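## Task

Take the milk bottle off the cart and set it upright on the third level of the supply shelving, counting the lowest level as level one. It must sit directly behind the water bottle already there, on the side away from the shelf's front edge. Every other item on that level must still be on it, standing and not on top of anything. The bottle must not topple or lean. Release it and pull the robot away. It only counts if the bottle stays put without the robot holding it.

## Robot and tools

Robot: a Hello Robot Stretch 3 with one arm. It has a two-wheeled base (0.33 m long, 0.34 m wide), a lift carriage on a vertical mast, and a telescoping arm that reaches out to the robot's right side. There is no sideways drive, so to move the gripper forward or back you drive the base. Turns pivot about the point midway between the drive wheels, 0.05 m behind the front edge. With the arm retracted and the wrist folded, a turn sweeps a circle of radius 0.28 m; an unfolded, level wrist reaches past it.

Frames: the base frame has its origin on the floor between the drive wheels, x forward, y left, z up. hand_pose is reported in this frame, at the point where the closed fingertips meet; with all wrist joints at zero its x axis is up, y points back along the arm toward the mast, z toward the rear. The odometry frame is the base frame where the scene began. base_odometry comes from wheel turns only, so slip shows as travel; heading is positive leftward, -3.142 to 3.142.

Tool execute_actions: argument actions is a list holding one action (or empty, which just reports state and images). An action may contain base, joints, or both, plus optional contact_limits; its motions start together. base takes exactly one of: translate_m, a relative drive in metres from the base's last reported position, forward positive, -1 to 1; or rotate_rad, a relative turn in radians, left/counter-clockwise positive, -3.2 to 3.2. joints is one dictionary keyed by joint name, each value an absolute target:
- lift_m: arm height on the mast, 0 to 1.1 m.
- arm_m: extension, 0 to 0.52 m.
- wrist_yaw_rad: -1.345 to 4.42; 0 aligns the gripper with the arm, positive swings toward the front, 3.0 folds it over the base.
- wrist_pitch_rad: -1.57 to 0.451; 0 level, negative tips fingertips down.
- wrist_roll_rad: -2.911 to 2.911; 0 keeps the fingers side by side and level.
- gripper_m: -0.089 to 0.179, larger is more open; the real fingertip gap is less than this (about 0.007 less near closed, 0.025 less fully open, zero below 0.007).
- head_pan_rad: -3.953 to 1.73; 0 forward, positive left, -1.57 looks along the arm.
- head_tilt_rad: -1.53 to 0.419; 0 level, negative down.
Tolerances for done: lift and arm ±0.004, gripper ±0.004, wrist yaw/roll and head ±0.02, pitch ±0.05. contact_limits takes arm_m only: a motor_effort percent (1 to 100) at which the arm halts with contact_stop; lower is softer, too low halts at once, and values above the maximum are trimmed. cameras picks which images come back: head_camera, nav_camera, wrist_camera, or all (default); [] gives none. Unknown keys, names or out-of-range numbers reject the whole call and nothing moves. A joint or the base left out of an action may still be driving at its earlier target.

wait(seconds 0 to 10) commands nothing and returns the same report. zoom_image(camera, region [x0,y0,x1,y1] in pixels, top-left origin, at most 504 by 504) gives a closer look at that camera's latest full image. finished_scene(scene) ends the current scene for good and reports success; the next task then arrives. If you resume from a summary, first send an empty actions list to learn the scene and task.

Result lines: joint_positions; base_status and joint_status (done, off_target meaning resting short of target and maybe still pushing, contact_stop, time_out, torque_fault); on_its_own, describing what was not commanded this call, where held at is the target being held, not the position. motor_effort is percent of maximum, positive toward larger values, peak in brackets; readings carry fixed bias and noise. Positive wheel effort pushes forward. lidar_m lists 12 distances from the base origin, 30-degree sectors starting straight ahead and going counter-clockwise (4th left, 7th behind, 10th right), in a plane 0.17 m up, range 0.15 to 12 m, '-' for nothing; it misses glass, clear plastic, thin legs and can be blocked by the robot's own parts. wrist_depth_mm and head_depth_mm are 7x7 grids of median depth in mm (head one is sideways). base_tilt in degrees, forward/right positive, with a steady offset of a few degrees. turned_by_wheels and turned_by_imu give turn since last report.

Cameras: head_camera and nav_camera move with the head; wrist_camera rides on the gripper. Intrinsics: head_camera 896x504, fx=fy=656.445, cx 445.493, cy 252.846; nav_camera fisheye 672x504, f 325.522, cx 337.047, cy 251.238; wrist_camera 644x364, f 312.56, cx 318.745, cy 181.505.

Behaviour: after contact_stop, time_out or torque_fault the target is dropped; the arm or lift that stopped goes slack until commanded again (a slack lift may sag under load or be pushed up by closing fingers on a surface). Base, wrist and head have no contact stop and keep shoving. Hard wrist loading switches that servo off for 10 s. If a call reports a stop, later motion calls in that same reply are skipped. The robot keeps obeying its last command while you think.

Gripping: command gripper_m below the object's width to grasp; to release, go at least 0.02 above where the fingers met it. Neither reading nor status proves a grasp; check images. Overly hard squeezes get eased off and can let things slip.

Safety: fold or unfold the wrist only with lift_m 0.32 to 0.95, wrist_pitch_rad -0.4, roll near 0; once folded, lift may go down to 0.25. With yaw below -0.4 keep pitch at -0.5 or lower. Base moves fast only with lift under 0.30, arm under 0.03 and yaw above 2.54. Pushing an immovable thing with the gripper above about 0.45 m, pushing again after a stop, or driving while caught can tip the robot; reverse in small steps, free the gripper, and lower lift to about 0.2 if it stays tipped. Avoid drops, slams, hard hits and knocking items over; loose objects may get nudged occasionally. Faster robot motion is better.

Each tool is called as name(argument=value, ...), one argument or row to a line, values as JSON.

## Session

execute_actions(
  actions=[],
)

Scene clock: 0.00 s.
base_odometry: x=+0.000 y=+0.000 heading=+0.000 (m, m, rad; odometry frame)
turned_by_wheels: +0.000 (rad since the last result)
turned_by_imu: +0.000 (rad since the last result)
base_tilt: forward=+1.6 right=-0.2 (deg)
lidar_m: 2.36 2.68 1.42 1.39 1.56 1.54 2.09 1.59 1.96 1.85 1.78 2.14
head_depth_mm: 1793 2767 2814 2832 2840 2795 2243 / 1723 2704 2753 2743 2454 2467 2243 / 1726 2661 2679 2697 2378 2418 2207 / 1751 2629 2603 2635 2343 2356 2200 / 1747 2583 2558 2596 2282 2302 2197 / 1694 2524 2527 2537 2252 2255 2193 / 1780 2438 2460 2478 2455 2489 2152
base_status: not commanded
joint_positions: lift_m=+0.524 arm_m=-0.002 wrist_yaw_rad=+2.803 wrist_pitch_rad=-0.525 wrist_roll_rad=+0.001 gripper_m=+0.037 head_pan_rad=-0.003 head_tilt_rad=-0.023
joint_status: not commanded
motor_effort: left_wheel=+0 right_wheel=+0 lift_m=+27 arm_m=-2 wrist_yaw_rad=+0 wrist_pitch_rad=+7 wrist_roll_rad=+1 gripper_m=+1 head_pan_rad=+0 head_tilt_rad=+2 (%)
hand_pose: x=+0.0484 y=+0.0544 z=+0.5130 quat_wxyz=(+0.297, +0.704, +0.066, +0.642) (m; base frame)
wrist_depth_mm: - - - - - - - / - - - - - - - / - - - - - - - / - - 953 968 925 926 892 / 851 - 832 797 797 769 753 / 730 719 - 702 677 668 658 / 636 627 637 630 598 596 578
pictures: head_camera (sideways: a quarter turn clockwise sets it upright), nav_camera (sideways: a quarter turn counterclockwise sets it upright), wrist_camera
Images, in order (width x height): head_camera 896x504, nav_camera 672x504, wrist_camera 644x364.

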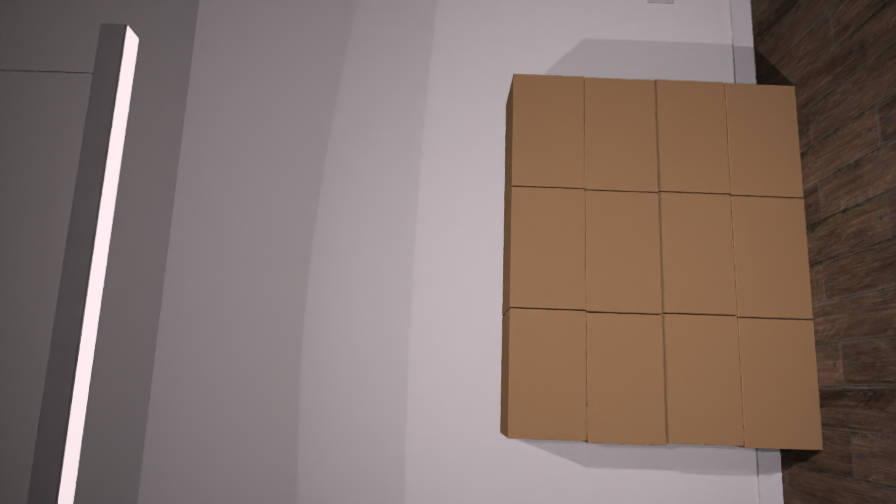

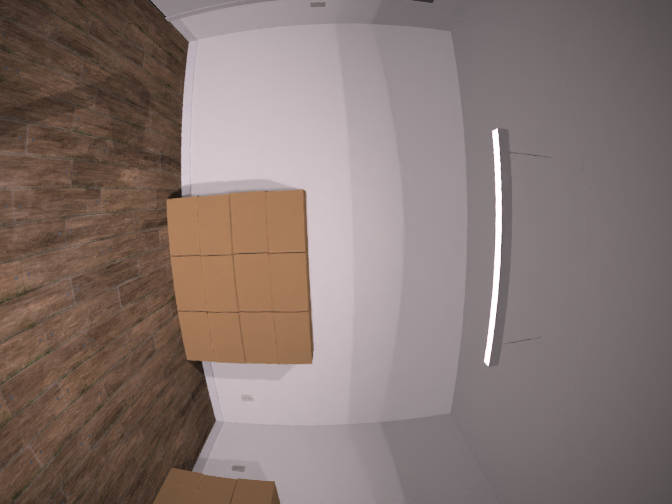

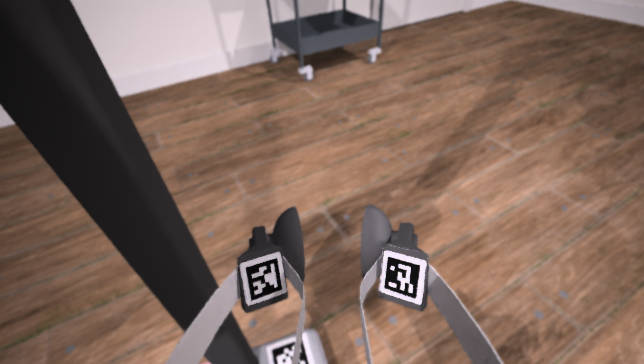

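execute_actions(
  actions=[
    {"joints":{"head_pan_rad":1.3,"head_tilt_rad":-0.4}},
  ],
  cameras=["head_camera","nav_camera"],
)

execute_actions(
  actions=[
    {"joints":{"head_pan_rad":-2.6}},
  ],
  cameras=["nav_camera"],
)

execute_actions(
  actions=[
    {"joints":{"head_pan_rad":-3.9}},
  ],
  cameras=["nav_camera"],
)

Scene clock: 4.67 s.
base_odometry: x=+0.000 y=+0.000 heading=+0.000 (m, m, rad; odometry frame)
turned_by_wheels: +0.000 (rad since the last result)
turned_by_imu: +0.000 (rad since the last result)
base_tilt: forward=+1.6 right=-0.2 (deg)
lidar_m: 2.36 2.68 1.42 1.39 1.57 1.54 2.09 1.59 1.95 1.85 1.79 2.14
head_depth_mm: 1832 1968 2132 2359 2388 1784 1438 / 1735 1864 2015 2181 2259 1787 1431 / 1656 1788 1938 1878 1887 1777 1417 / 1577 1691 1814 1727 1811 1703 1415 / 1506 1611 1712 1843 1958 1748 1415 / 1448 1531 1642 1754 1876 1755 1407 / 1382 1463 1564 1674 1785 1737 1399
base_status: not commanded
joint_positions: lift_m=+0.524 arm_m=-0.002 wrist_yaw_rad=+2.803 wrist_pitch_rad=-0.525 wrist_roll_rad=+0.001 gripper_m=+0.037 head_pan_rad=+1.293 head_tilt_rad=-0.395
joint_status: all done
motor_effort: left_wheel=+0(0) right_wheel=+0(0) lift_m=+27(27) arm_m=-2(1) wrist_yaw_rad=+0(1) wrist_pitch_rad=+7(7) wrist_roll_rad=+1(1) gripper_m=+0(0) head_pan_rad=+4(49) head_tilt_rad=-3(32) (%)
hand_pose: x=+0.0484 y=+0.0544 z=+0.5130 quat_wxyz=(+0.297, +0.704, +0.066, +0.642) (m; base frame)
wrist_depth_mm: - - - - - - - / - - - - - - - / - - - - - - - / - - 966 945 912 895 886 / 847 - 830 805 799 763 742 / 719 710 - 687 669 672 657 / 637 626 634 622 594 593 583
pictures: head_camera (sideways: a quarter turn clockwise sets it upright), nav_camera (sideways: a quarter turn counterclockwise sets it upright)
Images, in order (width x height): head_camera 896x504, nav_camera 672x504.

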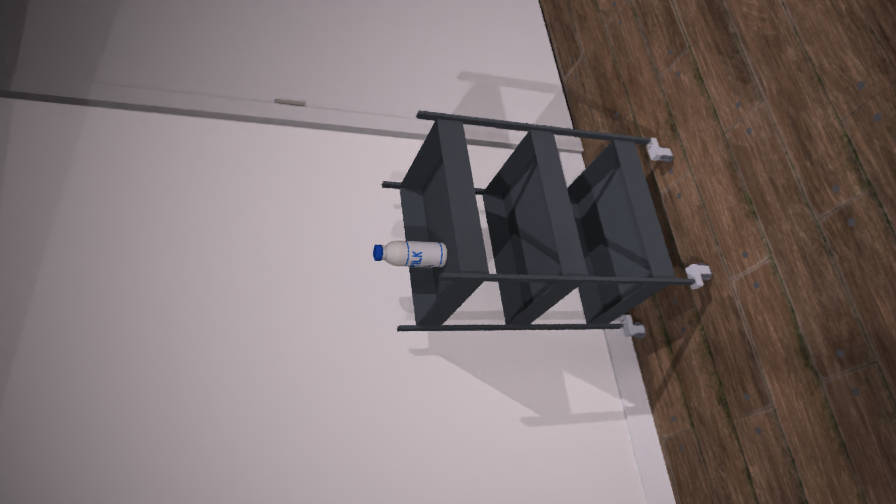

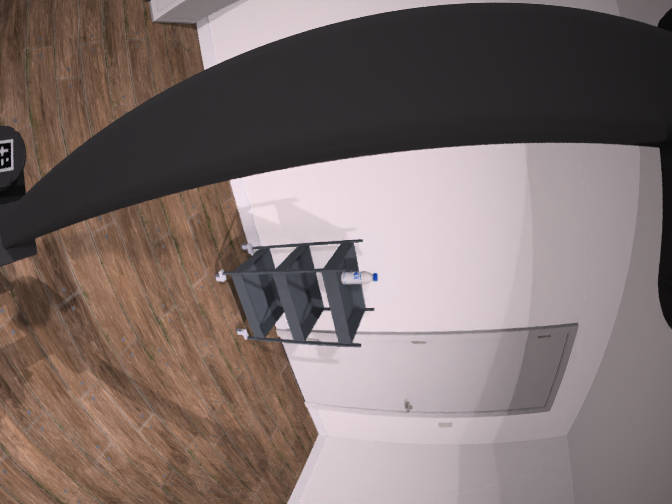

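Scene clock: 6.93 s.
base_odometry: x=+0.000 y=+0.000 heading=+0.000 (m, m, rad; odometry frame)
turned_by_wheels: +0.000 (rad since the last result)
turned_by_imu: +0.000 (rad since the last result)
base_tilt: forward=+1.6 right=-0.2 (deg)
lidar_m: 2.36 2.69 1.42 1.39 1.56 1.54 2.09 1.59 1.95 1.85 1.79 2.14
head_depth_mm: 1705 1807 1926 2048 2180 1788 1433 / 1436 1568 1709 2040 2174 1782 1438 / 1742 1881 1754 2088 2118 1771 1426 / 1830 1971 1850 2157 2117 1771 1429 / 1902 2027 1939 2134 2199 1753 1421 / 1757 1855 1949 2025 2120 1758 1407 / 2103 2274 2462 2659 2298 1730 1397
base_status: not commanded
joint_positions: lift_m=+0.524 arm_m=-0.002 wrist_yaw_rad=+2.803 wrist_pitch_rad=-0.525 wrist_roll_rad=+0.001 gripper_m=+0.037 head_pan_rad=-2.593 head_tilt_rad=-0.395
joint_status: all done
motor_effort: left_wheel=+0(0) right_wheel=+0(0) lift_m=+27(27) arm_m=-1(1) wrist_yaw_rad=+0(0) wrist_pitch_rad=+7(7) wrist_roll_rad=+1(1) gripper_m=+1(0) head_pan_rad=-4(46) head_tilt_rad=-3(3) (%)
hand_pose: x=+0.0484 y=+0.0544 z=+0.5130 quat_wxyz=(+0.297, +0.704, +0.066, +0.642) (m; base frame)
wrist_depth_mm: - - - - - - - / - - - - - - - / - - - - - - - / - - 966 950 923 921 901 / 848 - 839 807 801 765 772 / 722 718 - 703 684 677 652 / 630 628 632 623 601 593 585
pictures: nav_camera (sideways: a quarter turn counterclockwise sets it upright)
Images, in order (width x height): nav_camera 672x504.

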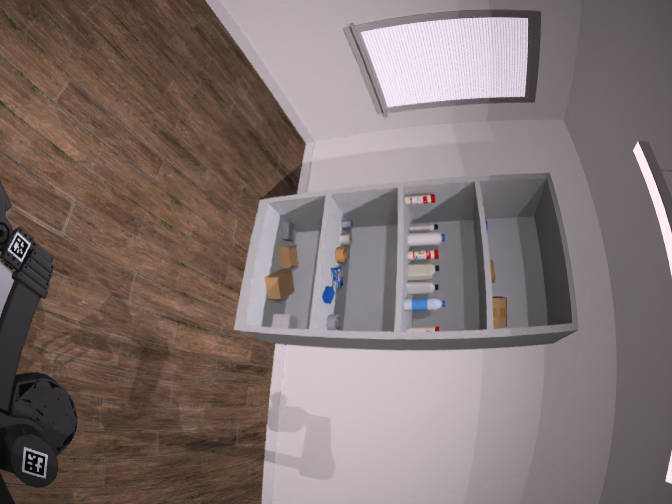

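Scene clock: 8.13 s.
base_odometry: x=+0.000 y=+0.000 heading=+0.000 (m, m, rad; odometry frame)
turned_by_wheels: +0.000 (rad since the last result)
turned_by_imu: +0.000 (rad since the last result)
base_tilt: forward=+1.6 right=-0.2 (deg)
lidar_m: 2.36 2.68 1.42 1.40 1.57 1.54 2.09 1.59 1.96 1.85 1.79 2.14
head_depth_mm: - - - - - - - / 1547 1634 1752 1862 - - - / 1643 1743 1843 1953 2054 1778 1423 / 1759 1853 2003 2076 1797 1771 1418 / 1878 2031 2154 2280 1874 1768 1417 / 2069 2186 2352 2571 2311 1755 1403 / 2137 2273 2401 2550 2292 1744 1405
base_status: not commanded
joint_positions: lift_m=+0.524 arm_m=-0.002 wrist_yaw_rad=+2.803 wrist_pitch_rad=-0.525 wrist_roll_rad=+0.001 gripper_m=+0.037 head_pan_rad=-3.893 head_tilt_rad=-0.395
joint_status: all done
motor_effort: left_wheel=+0(0) right_wheel=+0(0) lift_m=+27(27) arm_m=-2(1) wrist_yaw_rad=+0(0) wrist_pitch_rad=+7(7) wrist_roll_rad=+1(1) gripper_m=+0(0) head_pan_rad=-4(49) head_tilt_rad=-4(3) (%)
hand_pose: x=+0.0484 y=+0.0544 z=+0.5130 quat_wxyz=(+0.297, +0.704, +0.066, +0.642) (m; base frame)
wrist_depth_mm: - - - - - - - / - - - - - - - / - - - - - - - / - - 980 942 919 892 894 / 844 - 833 793 790 775 748 / 714 713 - 682 677 671 665 / 635 632 633 625 601 594 589
pictures: nav_camera (sideways: a quarter turn counterclockwise sets it upright)
Images, in order (width x height): nav_camera 672x504.

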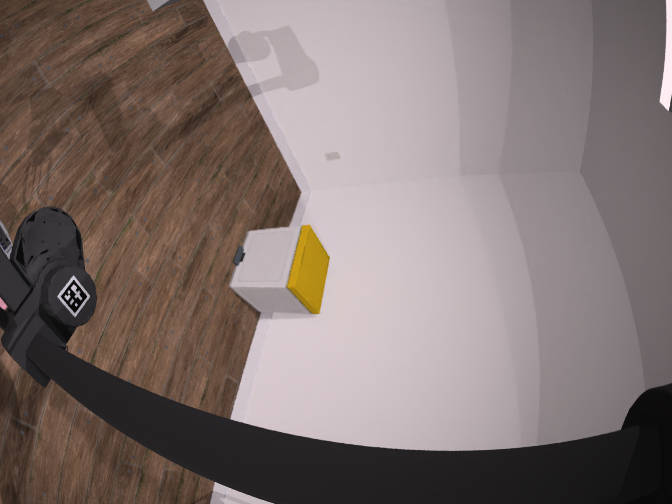

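execute_actions(
  actions=[
    {"base":{"rotate_rad":1.05},"joints":{"lift_m":0.28,"wrist_pitch_rad":-0.4}},
  ],
  cameras=[],
)

execute_actions(
  actions=[
    {"base":{"translate_m":0.95}},
  ],
  cameras=[],
)

execute_actions(
  actions=[
    {"base":{"rotate_rad":2.15},"joints":{"head_pan_rad":-1.57,"head_tilt_rad":-0.7}},
  ],
  cameras=[],
)

execute_actions(
  actions=[
    {"joints":{"lift_m":0.8}},
  ],
  cameras=[],
)

execute_actions(
  actions=[
    {"joints":{"wrist_yaw_rad":0,"gripper_m":0.15}},
  ],
  cameras=[],
)

execute_actions(
  actions=[
    {"joints":{"wrist_pitch_rad":0,"lift_m":0.7}},
  ],
  cameras=["head_camera","wrist_camera"],
)

Scene clock: 18.87 s.
base_odometry: x=+0.000 y=+0.000 heading=+1.050 (m, m, rad; odometry frame)
turned_by_wheels: +1.050 (rad since the last result)
turned_by_imu: +1.027 (rad since the last result)
base_tilt: forward=+1.6 right=-0.2 (deg)
lidar_m: 1.42 1.39 1.58 1.54 2.10 1.59 1.96 2.09 1.79 2.13 2.36 2.38
head_depth_mm: - - - - - - - / 1751 1869 1969 2141 - - - / 1769 1881 2013 2156 2255 1787 1422 / 1746 1877 2017 2162 2228 1780 1419 / 1507 1830 1629 1791 2005 1760 1401 / 1730 1876 1725 2033 2075 1752 1407 / 1771 1882 1988 2129 2143 1737 1403
base_status: done
joint_positions: lift_m=+0.281 arm_m=-0.002 wrist_yaw_rad=+2.803 wrist_pitch_rad=-0.418 wrist_roll_rad=+0.001 gripper_m=+0.037 head_pan_rad=-3.893 head_tilt_rad=-0.395
joint_status: all done
motor_effort: left_wheel=-2(4) right_wheel=+2(3) lift_m=+15(23) arm_m=-1(1) wrist_yaw_rad=+1(1) wrist_pitch_rad=+10(9) wrist_roll_rad=+1(1) gripper_m=+0(0) head_pan_rad=-3(4) head_tilt_rad=-2(3) (%)
hand_pose: x=+0.0533 y=+0.0684 z=+0.2931 quat_wxyz=(+0.262, +0.706, +0.028, +0.657) (m; base frame)
wrist_depth_mm: - - - - - - - / - - - - - - - / - 967 936 904 884 845 820 / 721 730 721 700 676 670 646 / 608 - 592 562 575 544 535 / 501 - - 477 465 463 451 / 449 - - 409 406 400 394
pictures: none
No camera images: the call's "cameras" was empty. Leave "cameras" out to get every camera's image.

Scene clock: 23.73 s.
base_odometry: x=+0.473 y=+0.824 heading=+1.050 (m, m, rad; odometry frame)
turned_by_wheels: +0.000 (rad since the last result)
turned_by_imu: +0.005 (rad since the last result)
base_tilt: forward=+1.6 right=-0.2 (deg)
lidar_m: 0.62 0.55 0.97 1.16 1.62 2.40 2.89 2.49 2.56 1.95 1.83 1.74
head_depth_mm: - - - - - - - / 2276 2422 2608 2768 - - - / 2308 2447 2618 2831 2345 1777 1431 / 2321 2466 2644 2844 2360 1772 1421 / 2342 2497 2663 2869 2340 1759 1406 / 2365 2525 2679 2842 2318 1748 1409 / 2095 2252 2399 2552 2278 1734 1404
base_status: done
joint_positions: lift_m=+0.281 arm_m=-0.002 wrist_yaw_rad=+2.803 wrist_pitch_rad=-0.418 wrist_roll_rad=+0.001 gripper_m=+0.037 head_pan_rad=-3.893 head_tilt_rad=-0.396
joint_status: not commanded
motor_effort: left_wheel=-2(5) right_wheel=+2(7) lift_m=+15(15) arm_m=-1(1) wrist_yaw_rad=+1(0) wrist_pitch_rad=+9(9) wrist_roll_rad=+1(1) gripper_m=+1(1) head_pan_rad=-4(5) head_tilt_rad=-3(3) (%)
hand_pose: x=+0.0533 y=+0.0685 z=+0.2933 quat_wxyz=(+0.262, +0.706, +0.028, +0.657) (m; base frame)
wrist_depth_mm: - - - - 879 768 684 / - - - - 959 740 676 / - 983 931 899 873 537 477 / 724 749 710 698 675 658 626 / 601 - 593 566 573 543 532 / 501 - - 482 463 463 455 / 444 - - 412 401 401 396
pictures: none
No camera images: the call's "cameras" was empty. Leave "cameras" out to get every camera's image.

Scene clock: 26.37 s.
base_odometry: x=+0.473 y=+0.824 heading=-3.084 (m, m, rad; odometry frame)
turned_by_wheels: +2.150 (rad since the last result)
turned_by_imu: +2.095 (rad since the last result)
base_tilt: forward=+1.6 right=-0.2 (deg)
lidar_m: 1.59 2.40 2.89 2.48 2.81 1.92 1.82 1.66 0.61 0.55 0.98 1.19
head_depth_mm: 853 965 1098 1205 892 1331 1193 / 841 944 1073 1013 1061 1167 1191 / 827 932 1054 1003 883 1111 1188 / 815 911 1010 936 878 1156 1158 / 804 897 1018 989 850 1024 1159 / 790 884 996 1149 1345 1371 1175 / 781 868 980 1119 1316 1360 1172
base_status: done
joint_positions: lift_m=+0.281 arm_m=-0.002 wrist_yaw_rad=+2.803 wrist_pitch_rad=-0.418 wrist_roll_rad=+0.001 gripper_m=+0.037 head_pan_rad=-1.577 head_tilt_rad=-0.692
joint_status: all done
motor_effort: left_wheel=-2(9) right_wheel=+2(8) lift_m=+15(15) arm_m=-2(2) wrist_yaw_rad=+0(0) wrist_pitch_rad=+9(9) wrist_roll_rad=+1(1) gripper_m=+1(0) head_pan_rad=+4(49) head_tilt_rad=-5(33) (%)
hand_pose: x=+0.0533 y=+0.0684 z=+0.2933 quat_wxyz=(+0.262, +0.706, +0.028, +0.657) (m; base frame)
wrist_depth_mm: - - - - - - - / - - - - - - - / - 969 939 889 873 857 821 / 727 733 717 698 677 665 650 / 599 - 585 566 582 547 532 / 505 - - 481 466 465 455 / 443 - - 412 404 402 394
pictures: none
No camera images: the call's "cameras" was empty. Leave "cameras" out to get every camera's image.

Scene clock: 31.93 s.
base_odometry: x=+0.473 y=+0.824 heading=-3.084 (m, m, rad; odometry frame)
turned_by_wheels: +0.000 (rad since the last result)
turned_by_imu: +0.000 (rad since the last result)
base_tilt: forward=+1.6 right=-0.2 (deg)
lidar_m: 1.59 2.40 2.88 2.49 2.82 1.92 1.82 1.67 0.61 0.55 0.98 1.19
head_depth_mm: 853 959 1101 1197 889 1334 - / 841 944 1072 1008 1061 1171 - / 829 929 1053 1003 881 1111 1247 / 815 913 1008 938 878 1159 - / 802 901 1017 988 849 1024 - / 792 880 997 1147 1341 1368 1179 / 779 867 980 1119 1312 1364 1167
base_status: not commanded
joint_positions: lift_m=+0.799 arm_m=-0.002 wrist_yaw_rad=+2.803 wrist_pitch_rad=-0.418 wrist_roll_rad=+0.001 gripper_m=+0.037 head_pan_rad=-1.577 head_tilt_rad=-0.692
joint_status: all done
motor_effort: left_wheel=-2(2) right_wheel=+2(2) lift_m=+38(40) arm_m=-2(2) wrist_yaw_rad=+0(0) wrist_pitch_rad=+8(9) wrist_roll_rad=+1(1) gripper_m=+1(0) head_pan_rad=+3(3) head_tilt_rad=-5(5) (%)
hand_pose: x=+0.0534 y=+0.0685 z=+0.8122 quat_wxyz=(+0.261, +0.706, +0.028, +0.657) (m; base frame)
wrist_depth_mm: - - - - - - - / - - - - - - - / - - - - - - - / - - - - - - - / - - - - - - - / - - - - - - - / 979 941 919 935 894 880 896
pictures: none
No camera images: the call's "cameras" was empty. Leave "cameras" out to get every camera's image.

Scene clock: 34.33 s.
base_odometry: x=+0.473 y=+0.824 heading=-3.084 (m, m, rad; odometry frame)
turned_by_wheels: +0.000 (rad since the last result)
turned_by_imu: +0.000 (rad since the last result)
base_tilt: forward=+1.6 right=-0.2 (deg)
lidar_m: 1.59 2.40 2.88 2.49 2.81 1.92 1.83 1.66 0.62 0.55 0.97 1.19
head_depth_mm: 852 966 1100 1202 887 1329 - / 841 946 1069 1004 1062 1187 - / 825 929 1056 1005 883 1033 - / 813 916 1009 935 878 1025 - / 803 897 1016 993 849 1155 1152 / 790 884 995 1147 1348 1364 1175 / 777 871 980 1125 1317 1366 1175
base_status: not commanded
joint_positions: lift_m=+0.799 arm_m=-0.002 wrist_yaw_rad=+0.002 wrist_pitch_rad=-0.418 wrist_roll_rad=+0.001 gripper_m=+0.150 head_pan_rad=-1.577 head_tilt_rad=-0.692
joint_status: all done
motor_effort: left_wheel=-2(2) right_wheel=+2(2) lift_m=+38(38) arm_m=-1(2) wrist_yaw_rad=-1(0) wrist_pitch_rad=+9(9) wrist_roll_rad=+1(1) gripper_m=+1(100) head_pan_rad=+4(3) head_tilt_rad=-5(5) (%)
hand_pose: x=-0.0210 y=-0.3677 z=+0.8122 quat_wxyz=(+0.692, +0.147, -0.691, -0.146) (m; base frame)
wrist_depth_mm: 589 609 633 640 676 697 714 / 639 663 676 638 675 747 807 / 695 723 714 569 576 495 866 / 780 802 392 391 406 422 - / 849 890 894 720 722 - - / 958 - - 614 611 - - / - 916 919 759 782 871 875
pictures: none
No camera images: the call's "cameras" was empty. Leave "cameras" out to get every camera's image.

Scene clock: 36.07 s.
base_odometry: x=+0.473 y=+0.824 heading=-3.084 (m, m, rad; odometry frame)
turned_by_wheels: +0.000 (rad since the last result)
turned_by_imu: +0.000 (rad since the last result)
base_tilt: forward=+1.6 right=-0.2 (deg)
lidar_m: 1.59 2.41 2.88 2.48 2.81 1.91 1.82 1.66 0.62 0.55 0.97 1.19
head_depth_mm: 852 960 1097 1199 888 1335 1198 / 839 945 1076 1011 1060 1191 1199 / 828 925 1063 1002 881 1126 1215 / 816 913 1009 935 880 1031 - / 804 901 1019 992 848 1157 1160 / 793 881 995 1145 1344 1368 1176 / 782 867 981 1125 1310 1361 1175
base_status: not commanded
joint_positions: lift_m=+0.701 arm_m=-0.002 wrist_yaw_rad=+0.002 wrist_pitch_rad=-0.021 wrist_roll_rad=+0.001 gripper_m=+0.150 head_pan_rad=-1.577 head_tilt_rad=-0.692
joint_status: all done
motor_effort: left_wheel=-2(2) right_wheel=+2(2) lift_m=+15(34) arm_m=-2(2) wrist_yaw_rad=-2(0) wrist_pitch_rad=+11(12) wrist_roll_rad=+1(1) gripper_m=+1(0) head_pan_rad=+4(4) head_tilt_rad=-5(5) (%)
hand_pose: x=-0.0210 y=-0.3989 z=+0.8098 quat_wxyz=(+0.707, +0.008, -0.707, -0.007) (m; base frame)
wrist_depth_mm: 611 624 648 664 683 717 718 / 632 645 665 692 715 732 753 / 652 671 700 701 732 762 780 / 671 689 718 651 681 784 815 / 693 718 513 543 528 451 851 / 722 - 345 354 367 - 899 / 748 768 795 666 655 884 933
pictures: head_camera (sideways: a quarter turn clockwise sets it upright), wrist_camera
Images, in order (width x height): head_camera 896x504, wrist_camera 644x364.

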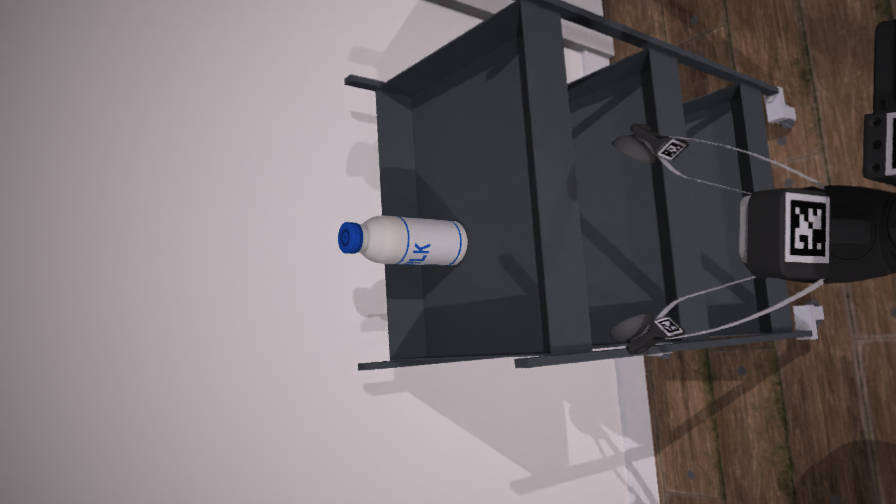

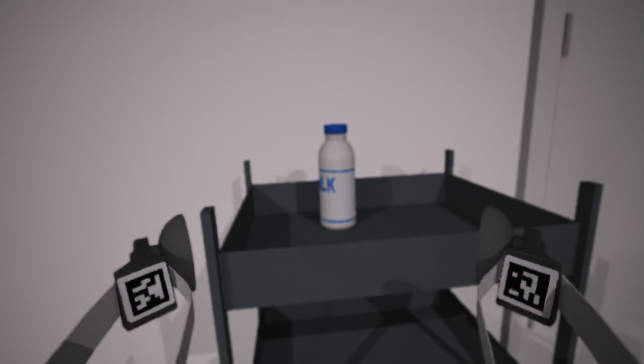

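execute_actions(
  actions=[
    {"joints":{"arm_m":0.27,"lift_m":0.685}},
  ],
  cameras=["head_camera","wrist_camera"],
)

Scene clock: 42.57 s.
base_odometry: x=+0.473 y=+0.824 heading=-3.084 (m, m, rad; odometry frame)
turned_by_wheels: +0.000 (rad since the last result)
turned_by_imu: +0.000 (rad since the last result)
base_tilt: forward=+1.6 right=-0.2 (deg)
lidar_m: 1.60 2.40 2.88 2.49 2.81 1.92 1.83 1.67 0.62 0.55 0.97 1.19
head_depth_mm: 856 960 1090 1201 890 1362 1220 / 840 944 1074 1008 886 - 1196 / 824 930 1056 1033 - 1125 1190 / 812 914 1011 939 963 1161 1159 / 804 898 1019 993 847 1021 1152 / 792 883 994 1148 1356 1368 1176 / 780 864 978 1125 1306 1370 1172
base_status: not commanded
joint_positions: lift_m=+0.686 arm_m=+0.270 wrist_yaw_rad=+0.001 wrist_pitch_rad=-0.020 wrist_roll_rad=+0.001 gripper_m=+0.150 head_pan_rad=-1.577 head_tilt_rad=-0.692
joint_status: all done
motor_effort: left_wheel=-2(2) right_wheel=+2(2) lift_m=+15(15) arm_m=+4(6) wrist_yaw_rad=+0(0) wrist_pitch_rad=+10(11) wrist_roll_rad=+1(1) gripper_m=+0(0) head_pan_rad=+3(4) head_tilt_rad=-5(5) (%)
hand_pose: x=-0.0213 y=-0.6703 z=+0.7950 quat_wxyz=(+0.707, +0.008, -0.707, -0.007) (m; base frame)
wrist_depth_mm: 389 401 415 423 439 461 470 / 399 413 427 440 457 470 491 / 412 425 444 453 473 493 503 / 430 439 457 277 492 510 526 / 439 454 393 285 416 416 353 / 455 - 363 297 349 - 299 / 470 246 280 275 270 265 263
pictures: head_camera (sideways: a quarter turn clockwise sets it upright), wrist_camera
Images, in order (width x height): head_camera 896x504, wrist_camera 644x364.

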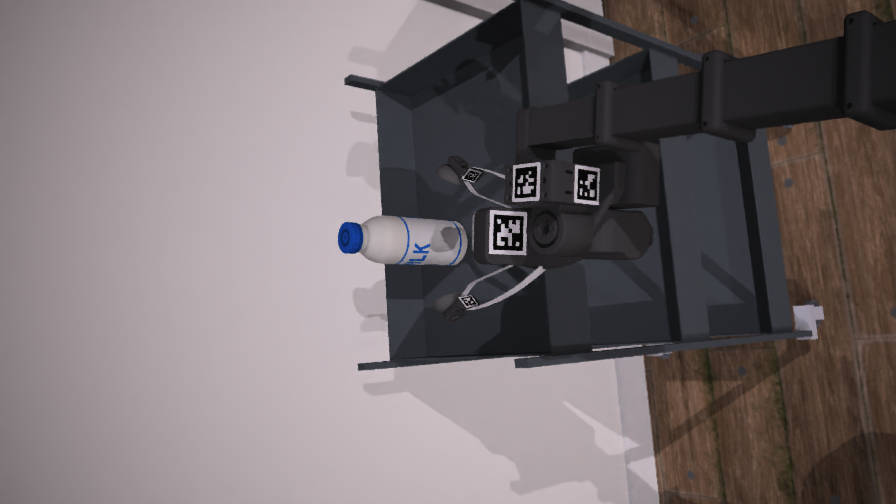

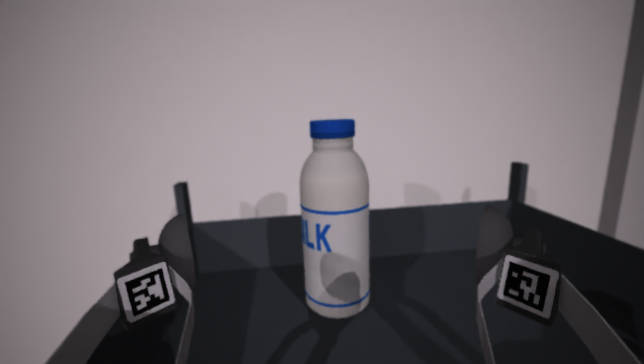

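execute_actions(
  actions=[
    {"joints":{"arm_m":0.385,"lift_m":0.675}},
  ],
  cameras=[],
)

execute_actions(
  actions=[
    {"joints":{"gripper_m":0.0}},
  ],
  cameras=["wrist_camera"],
)

execute_actions(
  actions=[
    {"joints":{"lift_m":0.85}},
  ],
  cameras=[],
)

execute_actions(
  actions=[
    {"joints":{"arm_m":0}},
  ],
  cameras=["wrist_camera"],
)

execute_actions(
  actions=[
    {"base":{"rotate_rad":0.85},"joints":{"head_pan_rad":0,"head_tilt_rad":-0.3,"lift_m":1.09}},
  ],
  cameras=[],
)

execute_actions(
  actions=[
    {"base":{"translate_m":1}},
  ],
  cameras=[],
)

execute_actions(
  actions=[
    {"base":{"translate_m":0.95}},
  ],
  cameras=[],
)

execute_actions(
  actions=[
    {"base":{"rotate_rad":0.95},"joints":{"head_pan_rad":-1.57,"head_tilt_rad":-0.3}},
  ],
)

Scene clock: 54.67 s.
base_odometry: x=+0.473 y=+0.824 heading=-3.084 (m, m, rad; odometry frame)
turned_by_wheels: +0.000 (rad since the last result)
turned_by_imu: +0.000 (rad since the last result)
base_tilt: forward=+1.5 right=-0.2 (deg)
lidar_m: 1.59 2.40 2.89 2.49 2.81 1.92 1.83 1.66 0.62 0.55 0.98 1.19
head_depth_mm: 853 963 1098 1205 889 1365 1219 / 838 948 1075 1009 977 - - / 827 931 1055 1046 1086 1119 1189 / 816 912 1011 963 1054 1156 1162 / 804 896 1014 989 846 1024 1155 / 789 887 993 1146 1343 1366 1175 / 779 868 978 1124 1313 1364 1172
base_status: not commanded
joint_positions: lift_m=+0.676 arm_m=+0.385 wrist_yaw_rad=+0.001 wrist_pitch_rad=-0.020 wrist_roll_rad=+0.001 gripper_m=+0.150 head_pan_rad=-1.577 head_tilt_rad=-0.692
joint_status: all done
motor_effort: left_wheel=-2(2) right_wheel=+2(2) lift_m=+15(16) arm_m=+5(7) wrist_yaw_rad=+0(0) wrist_pitch_rad=+10(10) wrist_roll_rad=+1(1) gripper_m=+1(1) head_pan_rad=+4(4) head_tilt_rad=-5(5) (%)
hand_pose: x=-0.0213 y=-0.7853 z=+0.7850 quat_wxyz=(+0.707, +0.008, -0.707, -0.007) (m; base frame)
wrist_depth_mm: 296 302 315 323 334 346 359 / 304 314 323 334 345 360 372 / 315 324 334 162 360 374 386 / 325 333 347 160 373 387 397 / 335 341 357 157 299 394 315 / 345 - 284 164 303 - 280 / 349 255 264 172 253 251 248
pictures: none
No camera images: the call's "cameras" was empty. Leave "cameras" out to get every camera's image.

Scene clock: 57.30 s.
base_odometry: x=+0.473 y=+0.824 heading=-3.084 (m, m, rad; odometry frame)
turned_by_wheels: +0.000 (rad since the last result)
turned_by_imu: +0.000 (rad since the last result)
base_tilt: forward=+1.6 right=-0.1 (deg)
lidar_m: 1.59 2.40 2.89 2.49 2.80 1.92 1.82 1.67 0.61 0.55 0.97 1.19
head_depth_mm: 854 962 1100 1200 889 1360 1219 / 841 944 1072 1012 973 - - / 828 926 1056 1040 1086 1118 1189 / 817 911 1001 962 1054 1152 1162 / 802 898 1014 990 847 1023 1159 / 792 883 997 1144 1346 1366 1177 / 781 870 980 1129 1312 1363 1170
base_status: not commanded
joint_positions: lift_m=+0.676 arm_m=+0.385 wrist_yaw_rad=+0.000 wrist_pitch_rad=-0.021 wrist_roll_rad=+0.001 gripper_m=+0.000 head_pan_rad=-1.577 head_tilt_rad=-0.692
joint_status: all done
motor_effort: left_wheel=-2(3) right_wheel=+2(2) lift_m=+15(16) arm_m=+4(5) wrist_yaw_rad=+0(1) wrist_pitch_rad=+11(11) wrist_roll_rad=+1(1) gripper_m=-3(98) head_pan_rad=+5(3) head_tilt_rad=-5(4) (%)
hand_pose: x=-0.0215 y=-0.7853 z=+0.7847 quat_wxyz=(+0.707, +0.008, -0.707, -0.008) (m; base frame)
wrist_depth_mm: 294 303 314 322 335 347 360 / 302 311 323 332 348 360 376 / 314 322 335 189 359 375 387 / 325 333 346 184 374 391 405 / 337 343 353 - 303 312 311 / 349 273 283 194 306 310 285 / 206 254 264 203 246 251 246
pictures: wrist_camera
Images, in order (width x height): wrist_camera 644x364.

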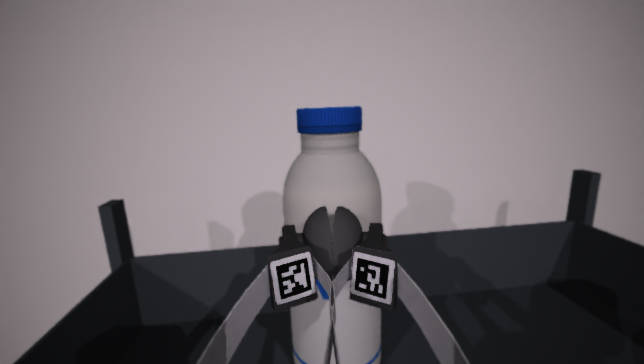

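Scene clock: 59.73 s.
base_odometry: x=+0.473 y=+0.824 heading=-3.084 (m, m, rad; odometry frame)
turned_by_wheels: +0.000 (rad since the last result)
turned_by_imu: +0.000 (rad since the last result)
base_tilt: forward=+1.6 right=-0.2 (deg)
lidar_m: 1.59 2.41 2.89 2.49 2.80 1.91 1.83 1.66 0.61 0.55 0.97 1.19
head_depth_mm: 856 960 1095 1232 - - 1179 / 839 944 1027 973 1061 1169 1190 / 829 927 - 969 882 1110 1192 / 817 913 1029 963 878 1161 1162 / 804 899 1019 988 848 1026 1157 / 792 884 994 1143 1352 1369 1175 / 780 869 980 1126 1316 1368 1175
base_status: not commanded
joint_positions: lift_m=+0.849 arm_m=+0.385 wrist_yaw_rad=+0.000 wrist_pitch_rad=-0.021 wrist_roll_rad=+0.001 gripper_m=+0.000 head_pan_rad=-1.577 head_tilt_rad=-0.692
joint_status: all done
motor_effort: left_wheel=-2(2) right_wheel=+2(2) lift_m=+38(39) arm_m=+4(5) wrist_yaw_rad=+0(1) wrist_pitch_rad=+11(11) wrist_roll_rad=+1(1) gripper_m=-3(3) head_pan_rad=+4(4) head_tilt_rad=-5(5) (%)
hand_pose: x=-0.0215 y=-0.7853 z=+0.9586 quat_wxyz=(+0.707, +0.008, -0.707, -0.008) (m; base frame)
wrist_depth_mm: 293 302 310 325 336 346 358 / 303 311 324 333 347 360 374 / 313 323 334 347 358 372 388 / 325 334 346 359 376 389 406 / 335 347 359 - 388 404 422 / 348 359 370 392 407 424 439 / 363 373 388 394 419 447 463
pictures: none
No camera images: the call's "cameras" was empty. Leave "cameras" out to get every camera's image.

Scene clock: 63.77 s.
base_odometry: x=+0.473 y=+0.824 heading=-3.084 (m, m, rad; odometry frame)
turned_by_wheels: +0.000 (rad since the last result)
turned_by_imu: +0.000 (rad since the last result)
base_tilt: forward=+1.6 right=-0.2 (deg)
lidar_m: 1.60 2.40 2.88 2.49 2.81 1.92 1.83 1.66 0.61 0.55 0.97 1.19
head_depth_mm: 856 961 1100 1199 889 1387 - / 841 945 1073 1008 1059 1036 - / 827 930 1056 1007 806 - - / 817 912 1004 966 795 - 1159 / 804 898 1019 993 849 1023 1162 / 793 882 992 1144 1349 1367 1172 / 780 869 979 1123 1311 1363 1170
base_status: not commanded
joint_positions: lift_m=+0.849 arm_m=+0.000 wrist_yaw_rad=+0.000 wrist_pitch_rad=-0.021 wrist_roll_rad=+0.001 gripper_m=+0.000 head_pan_rad=-1.577 head_tilt_rad=-0.692
joint_status: all done
motor_effort: left_wheel=-2(2) right_wheel=+2(2) lift_m=+38(38) arm_m=-7(8) wrist_yaw_rad=+1(0) wrist_pitch_rad=+10(10) wrist_roll_rad=+1(1) gripper_m=-2(3) head_pan_rad=+3(3) head_tilt_rad=-5(5) (%)
hand_pose: x=-0.0215 y=-0.4010 z=+0.9587 quat_wxyz=(+0.707, +0.008, -0.707, -0.008) (m; base frame)
wrist_depth_mm: 609 619 640 659 694 717 727 / 620 642 664 694 714 733 757 / 641 674 688 718 744 772 781 / 670 686 721 724 772 791 808 / 685 712 740 - 791 819 845 / 715 737 762 585 638 625 876 / 743 778 558 509 496 411 917
pictures: wrist_camera
Images, in order (width x height): wrist_camera 644x364.

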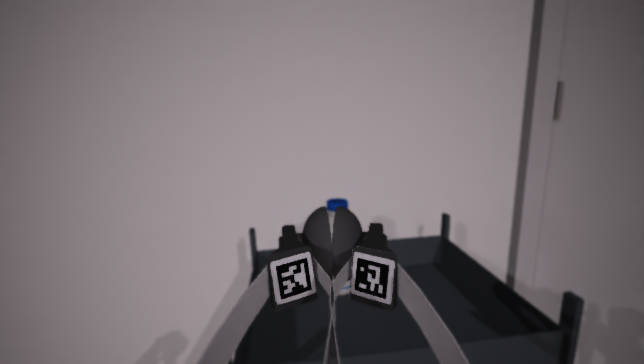

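Scene clock: 66.77 s.
base_odometry: x=+0.473 y=+0.824 heading=-2.234 (m, m, rad; odometry frame)
turned_by_wheels: +0.850 (rad since the last result)
turned_by_imu: +0.831 (rad since the last result)
base_tilt: forward=+1.6 right=-0.2 (deg)
lidar_m: 2.40 2.51 2.49 2.17 2.06 2.05 0.69 0.56 0.55 1.06 1.60 2.44
head_depth_mm: 2357 2217 2454 2646 2752 1989 1539 / 2515 2648 2631 2729 2550 1971 1538 / 2737 2837 2903 3100 2703 1965 1537 / 2953 2703 2892 3029 2693 1941 1528 / 3252 3434 3561 3704 2692 1943 1517 / 3075 3213 3344 3497 2672 1920 1513 / 2816 2936 3098 3223 2651 1916 1504
base_status: done
joint_positions: lift_m=+1.089 arm_m=+0.000 wrist_yaw_rad=+0.000 wrist_pitch_rad=-0.020 wrist_roll_rad=+0.001 gripper_m=+0.000 head_pan_rad=-0.007 head_tilt_rad=-0.310
joint_status: all done
motor_effort: left_wheel=-2(4) right_wheel=+2(6) lift_m=+38(39) arm_m=-7(7) wrist_yaw_rad=+0(0) wrist_pitch_rad=+10(10) wrist_roll_rad=+1(1) gripper_m=-2(3) head_pan_rad=+5(48) head_tilt_rad=+6(38) (%)
hand_pose: x=-0.0215 y=-0.4010 z=+1.1988 quat_wxyz=(+0.707, +0.007, -0.707, -0.008) (m; base frame)
wrist_depth_mm: - - - 894 729 621 533 / - - - 936 773 630 546 / - - - - 783 654 562 / - - - - 815 679 565 / - - - - 821 693 588 / - - - - 824 709 612 / - - - - 933 742 612
pictures: none
No camera images: the call's "cameras" was empty. Leave "cameras" out to get every camera's image.

Scene clock: 78.07 s.
base_odometry: x=-0.143 y=+0.036 heading=-2.234 (m, m, rad; odometry frame)
turned_by_wheels: +0.000 (rad since the last result)
turned_by_imu: +0.005 (rad since the last result)
base_tilt: forward=+1.7 right=-0.2 (deg)
lidar_m: 1.72 2.20 1.89 2.29 2.53 2.51 1.46 1.39 1.59 1.38 1.95 1.46
head_depth_mm: 1683 1727 1767 1873 1745 1835 1541 / 1798 1857 1894 2059 1876 1852 1545 / 1832 1915 1955 2145 2164 1892 1525 / 1684 1773 1823 1974 2071 1946 1528 / 2336 2458 2592 2738 2703 1942 1515 / 2403 2496 2612 2786 2697 1936 1516 / 2168 2293 2385 2514 2510 1906 1508
base_status: done
joint_positions: lift_m=+1.089 arm_m=+0.000 wrist_yaw_rad=+0.000 wrist_pitch_rad=-0.020 wrist_roll_rad=+0.001 gripper_m=+0.000 head_pan_rad=-0.007 head_tilt_rad=-0.310
joint_status: not commanded
motor_effort: left_wheel=-2(2) right_wheel=+2(3) lift_m=+37(38) arm_m=-7(7) wrist_yaw_rad=+1(1) wrist_pitch_rad=+10(10) wrist_roll_rad=+1(1) gripper_m=-3(2) head_pan_rad=+4(4) head_tilt_rad=+6(6) (%)
hand_pose: x=-0.0215 y=-0.4010 z=+1.1988 quat_wxyz=(+0.707, +0.007, -0.707, -0.008) (m; base frame)
wrist_depth_mm: - - - - - - 969 / - - - - - - - / - - - - - - - / - - - - - - - / - - - - - - - / - - - - - - - / - - - - - - -
pictures: none
No camera images: the call's "cameras" was empty. Leave "cameras" out to get every camera's image.

Scene clock: 88.87 s.
base_odometry: x=-0.727 y=-0.713 heading=-2.234 (m, m, rad; odometry frame)
turned_by_wheels: +0.000 (rad since the last result)
turned_by_imu: +0.005 (rad since the last result)
base_tilt: forward=+1.6 right=-0.2 (deg)
lidar_m: 0.94 1.60 1.58 1.62 2.43 3.24 2.31 2.20 1.77 1.50 0.72 0.83
head_depth_mm: 1014 1052 1095 883 818 1180 919 / 1036 1096 1172 997 1276 1130 914 / 909 963 1055 1058 1207 1163 1006 / 820 856 913 933 1053 1096 1215 / 1438 1518 1583 1684 1779 1794 1430 / 1574 1670 1761 1873 1997 1925 1506 / 1579 1650 1731 1808 1912 1897 1512
base_status: done
joint_positions: lift_m=+1.089 arm_m=+0.000 wrist_yaw_rad=+0.000 wrist_pitch_rad=-0.020 wrist_roll_rad=+0.001 gripper_m=+0.000 head_pan_rad=-0.007 head_tilt_rad=-0.310
joint_status: not commanded
motor_effort: left_wheel=-2(4) right_wheel=+2(5) lift_m=+38(38) arm_m=-6(7) wrist_yaw_rad=+1(0) wrist_pitch_rad=+10(10) wrist_roll_rad=+1(1) gripper_m=-3(3) head_pan_rad=+4(3) head_tilt_rad=+6(6) (%)
hand_pose: x=-0.0215 y=-0.4010 z=+1.1988 quat_wxyz=(+0.707, +0.007, -0.707, -0.008) (m; base frame)
wrist_depth_mm: 767 905 - - - - - / 781 927 - - - - - / 786 926 - - - - - / 804 954 - - - - - / 816 967 - - - - - / 453 - - - - - - / 437 - - - - - -
pictures: none
No camera images: the call's "cameras" was empty. Leave "cameras" out to get every camera's image.

Scene clock: 91.33 s.
base_odometry: x=-0.727 y=-0.713 heading=-1.284 (m, m, rad; odometry frame)
turned_by_wheels: +0.950 (rad since the last result)
turned_by_imu: +0.929 (rad since the last result)
base_tilt: forward=+1.6 right=-0.2 (deg)
lidar_m: 1.58 1.62 1.91 3.24 2.39 2.23 1.77 1.63 0.72 0.83 0.94 1.63
head_depth_mm: 706 824 871 - - - - / 691 1009 1041 - - - - / 700 1015 1055 - - - - / 960 1027 1077 852 - 1123 907 / 963 1034 1088 871 792 1157 907 / 973 1049 1092 881 1237 1112 928 / 984 1058 1091 879 1254 1098 926
base_status: done
joint_positions: lift_m=+1.089 arm_m=+0.000 wrist_yaw_rad=+0.000 wrist_pitch_rad=-0.020 wrist_roll_rad=+0.001 gripper_m=+0.000 head_pan_rad=-1.563 head_tilt_rad=-0.310
joint_status: all done
motor_effort: left_wheel=-2(6) right_wheel=+2(4) lift_m=+38(37) arm_m=-7(7) wrist_yaw_rad=+1(1) wrist_pitch_rad=+10(10) wrist_roll_rad=+1(1) gripper_m=-3(3) head_pan_rad=-4(50) head_tilt_rad=+6(5) (%)
hand_pose: x=-0.0215 y=-0.4010 z=+1.1988 quat_wxyz=(+0.707, +0.007, -0.707, -0.008) (m; base frame)
wrist_depth_mm: 497 520 545 558 586 416 804 / 645 834 872 832 827 419 830 / 636 885 877 865 840 459 852 / 607 752 673 682 636 463 881 / 610 743 669 - 615 514 916 / 588 544 539 498 489 468 974 / 650 873 - - 951 547 -
pictures: head_camera (sideways: a quarter turn clockwise sets it upright), nav_camera (sideways: a quarter turn counterclockwise sets it upright), wrist_camera
Images, in order (width x height): head_camera 896x504, nav_camera 672x504, wrist_camera 644x364.

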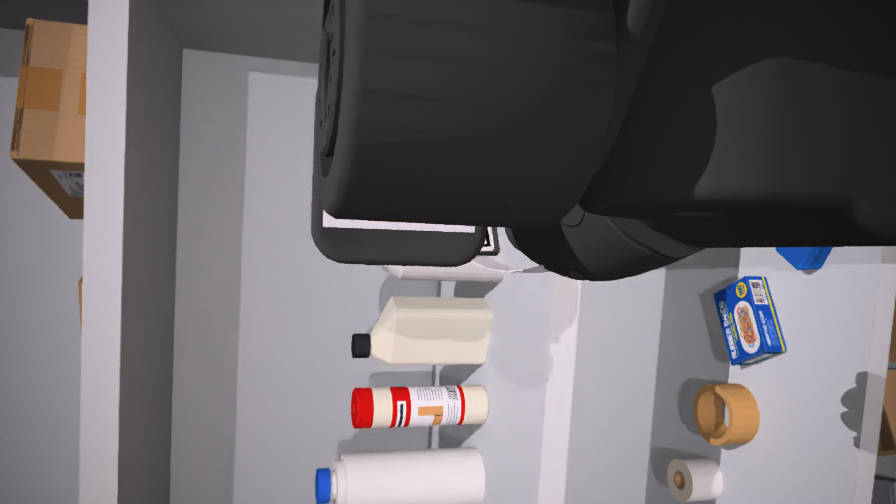

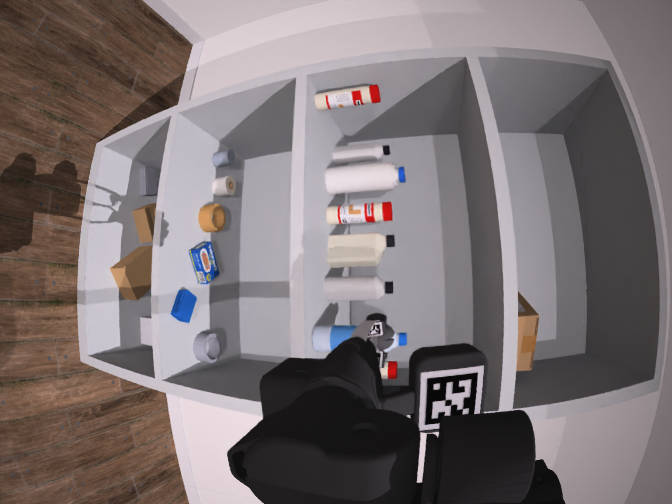

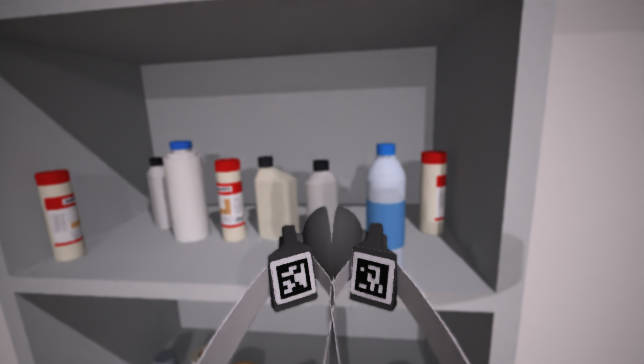

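execute_actions(
  actions=[
    {"base":{"translate_m":-0.1},"joints":{"lift_m":0.99,"gripper_m":0.12,"arm_m":0.2}},
  ],
  cameras=["wrist_camera"],
)

Scene clock: 96.90 s.
base_odometry: x=-0.756 y=-0.617 heading=-1.284 (m, m, rad; odometry frame)
turned_by_wheels: +0.000 (rad since the last result)
turned_by_imu: +0.000 (rad since the last result)
base_tilt: forward=+1.6 right=-0.3 (deg)
lidar_m: 1.68 1.70 2.48 3.25 2.26 2.13 1.67 1.63 0.69 0.69 0.98 1.73
head_depth_mm: 557 588 1085 1153 - 1334 1408 / 715 757 827 773 - 757 818 / 692 1007 1058 1105 - 1046 916 / 678 1022 1064 718 1222 1118 910 / 959 1032 1082 841 791 1156 884 / 965 1039 1093 873 1231 1153 899 / 976 1048 1097 878 1247 1098 922
base_status: done
joint_positions: lift_m=+0.991 arm_m=+0.200 wrist_yaw_rad=+0.000 wrist_pitch_rad=-0.020 wrist_roll_rad=+0.001 gripper_m=+0.120 head_pan_rad=-1.563 head_tilt_rad=-0.310
joint_status: all done
motor_effort: left_wheel=-2(6) right_wheel=+2(2) lift_m=+15(33) arm_m=+5(4) wrist_yaw_rad=+0(0) wrist_pitch_rad=+11(10) wrist_roll_rad=+1(1) gripper_m=+1(98) head_pan_rad=-4(4) head_tilt_rad=+6(6) (%)
hand_pose: x=-0.0215 y=-0.6003 z=+1.1000 quat_wxyz=(+0.707, +0.007, -0.707, -0.007) (m; base frame)
wrist_depth_mm: 676 666 649 628 608 235 625 / 700 689 670 641 626 238 647 / 453 456 677 286 439 239 680 / 473 458 428 298 455 239 690 / 473 468 420 309 437 232 713 / 335 339 317 312 308 - 760 / 686 559 285 273 263 251 775
pictures: wrist_camera
Images, in order (width x height): wrist_camera 644x364.

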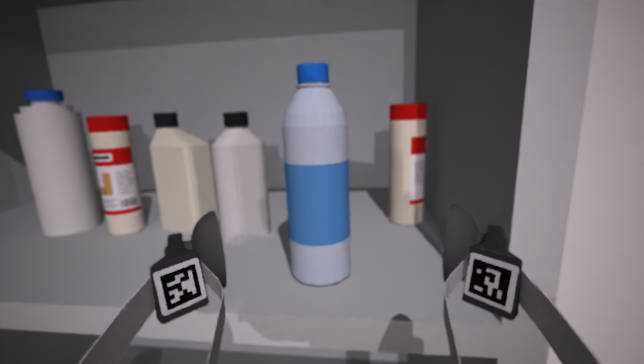

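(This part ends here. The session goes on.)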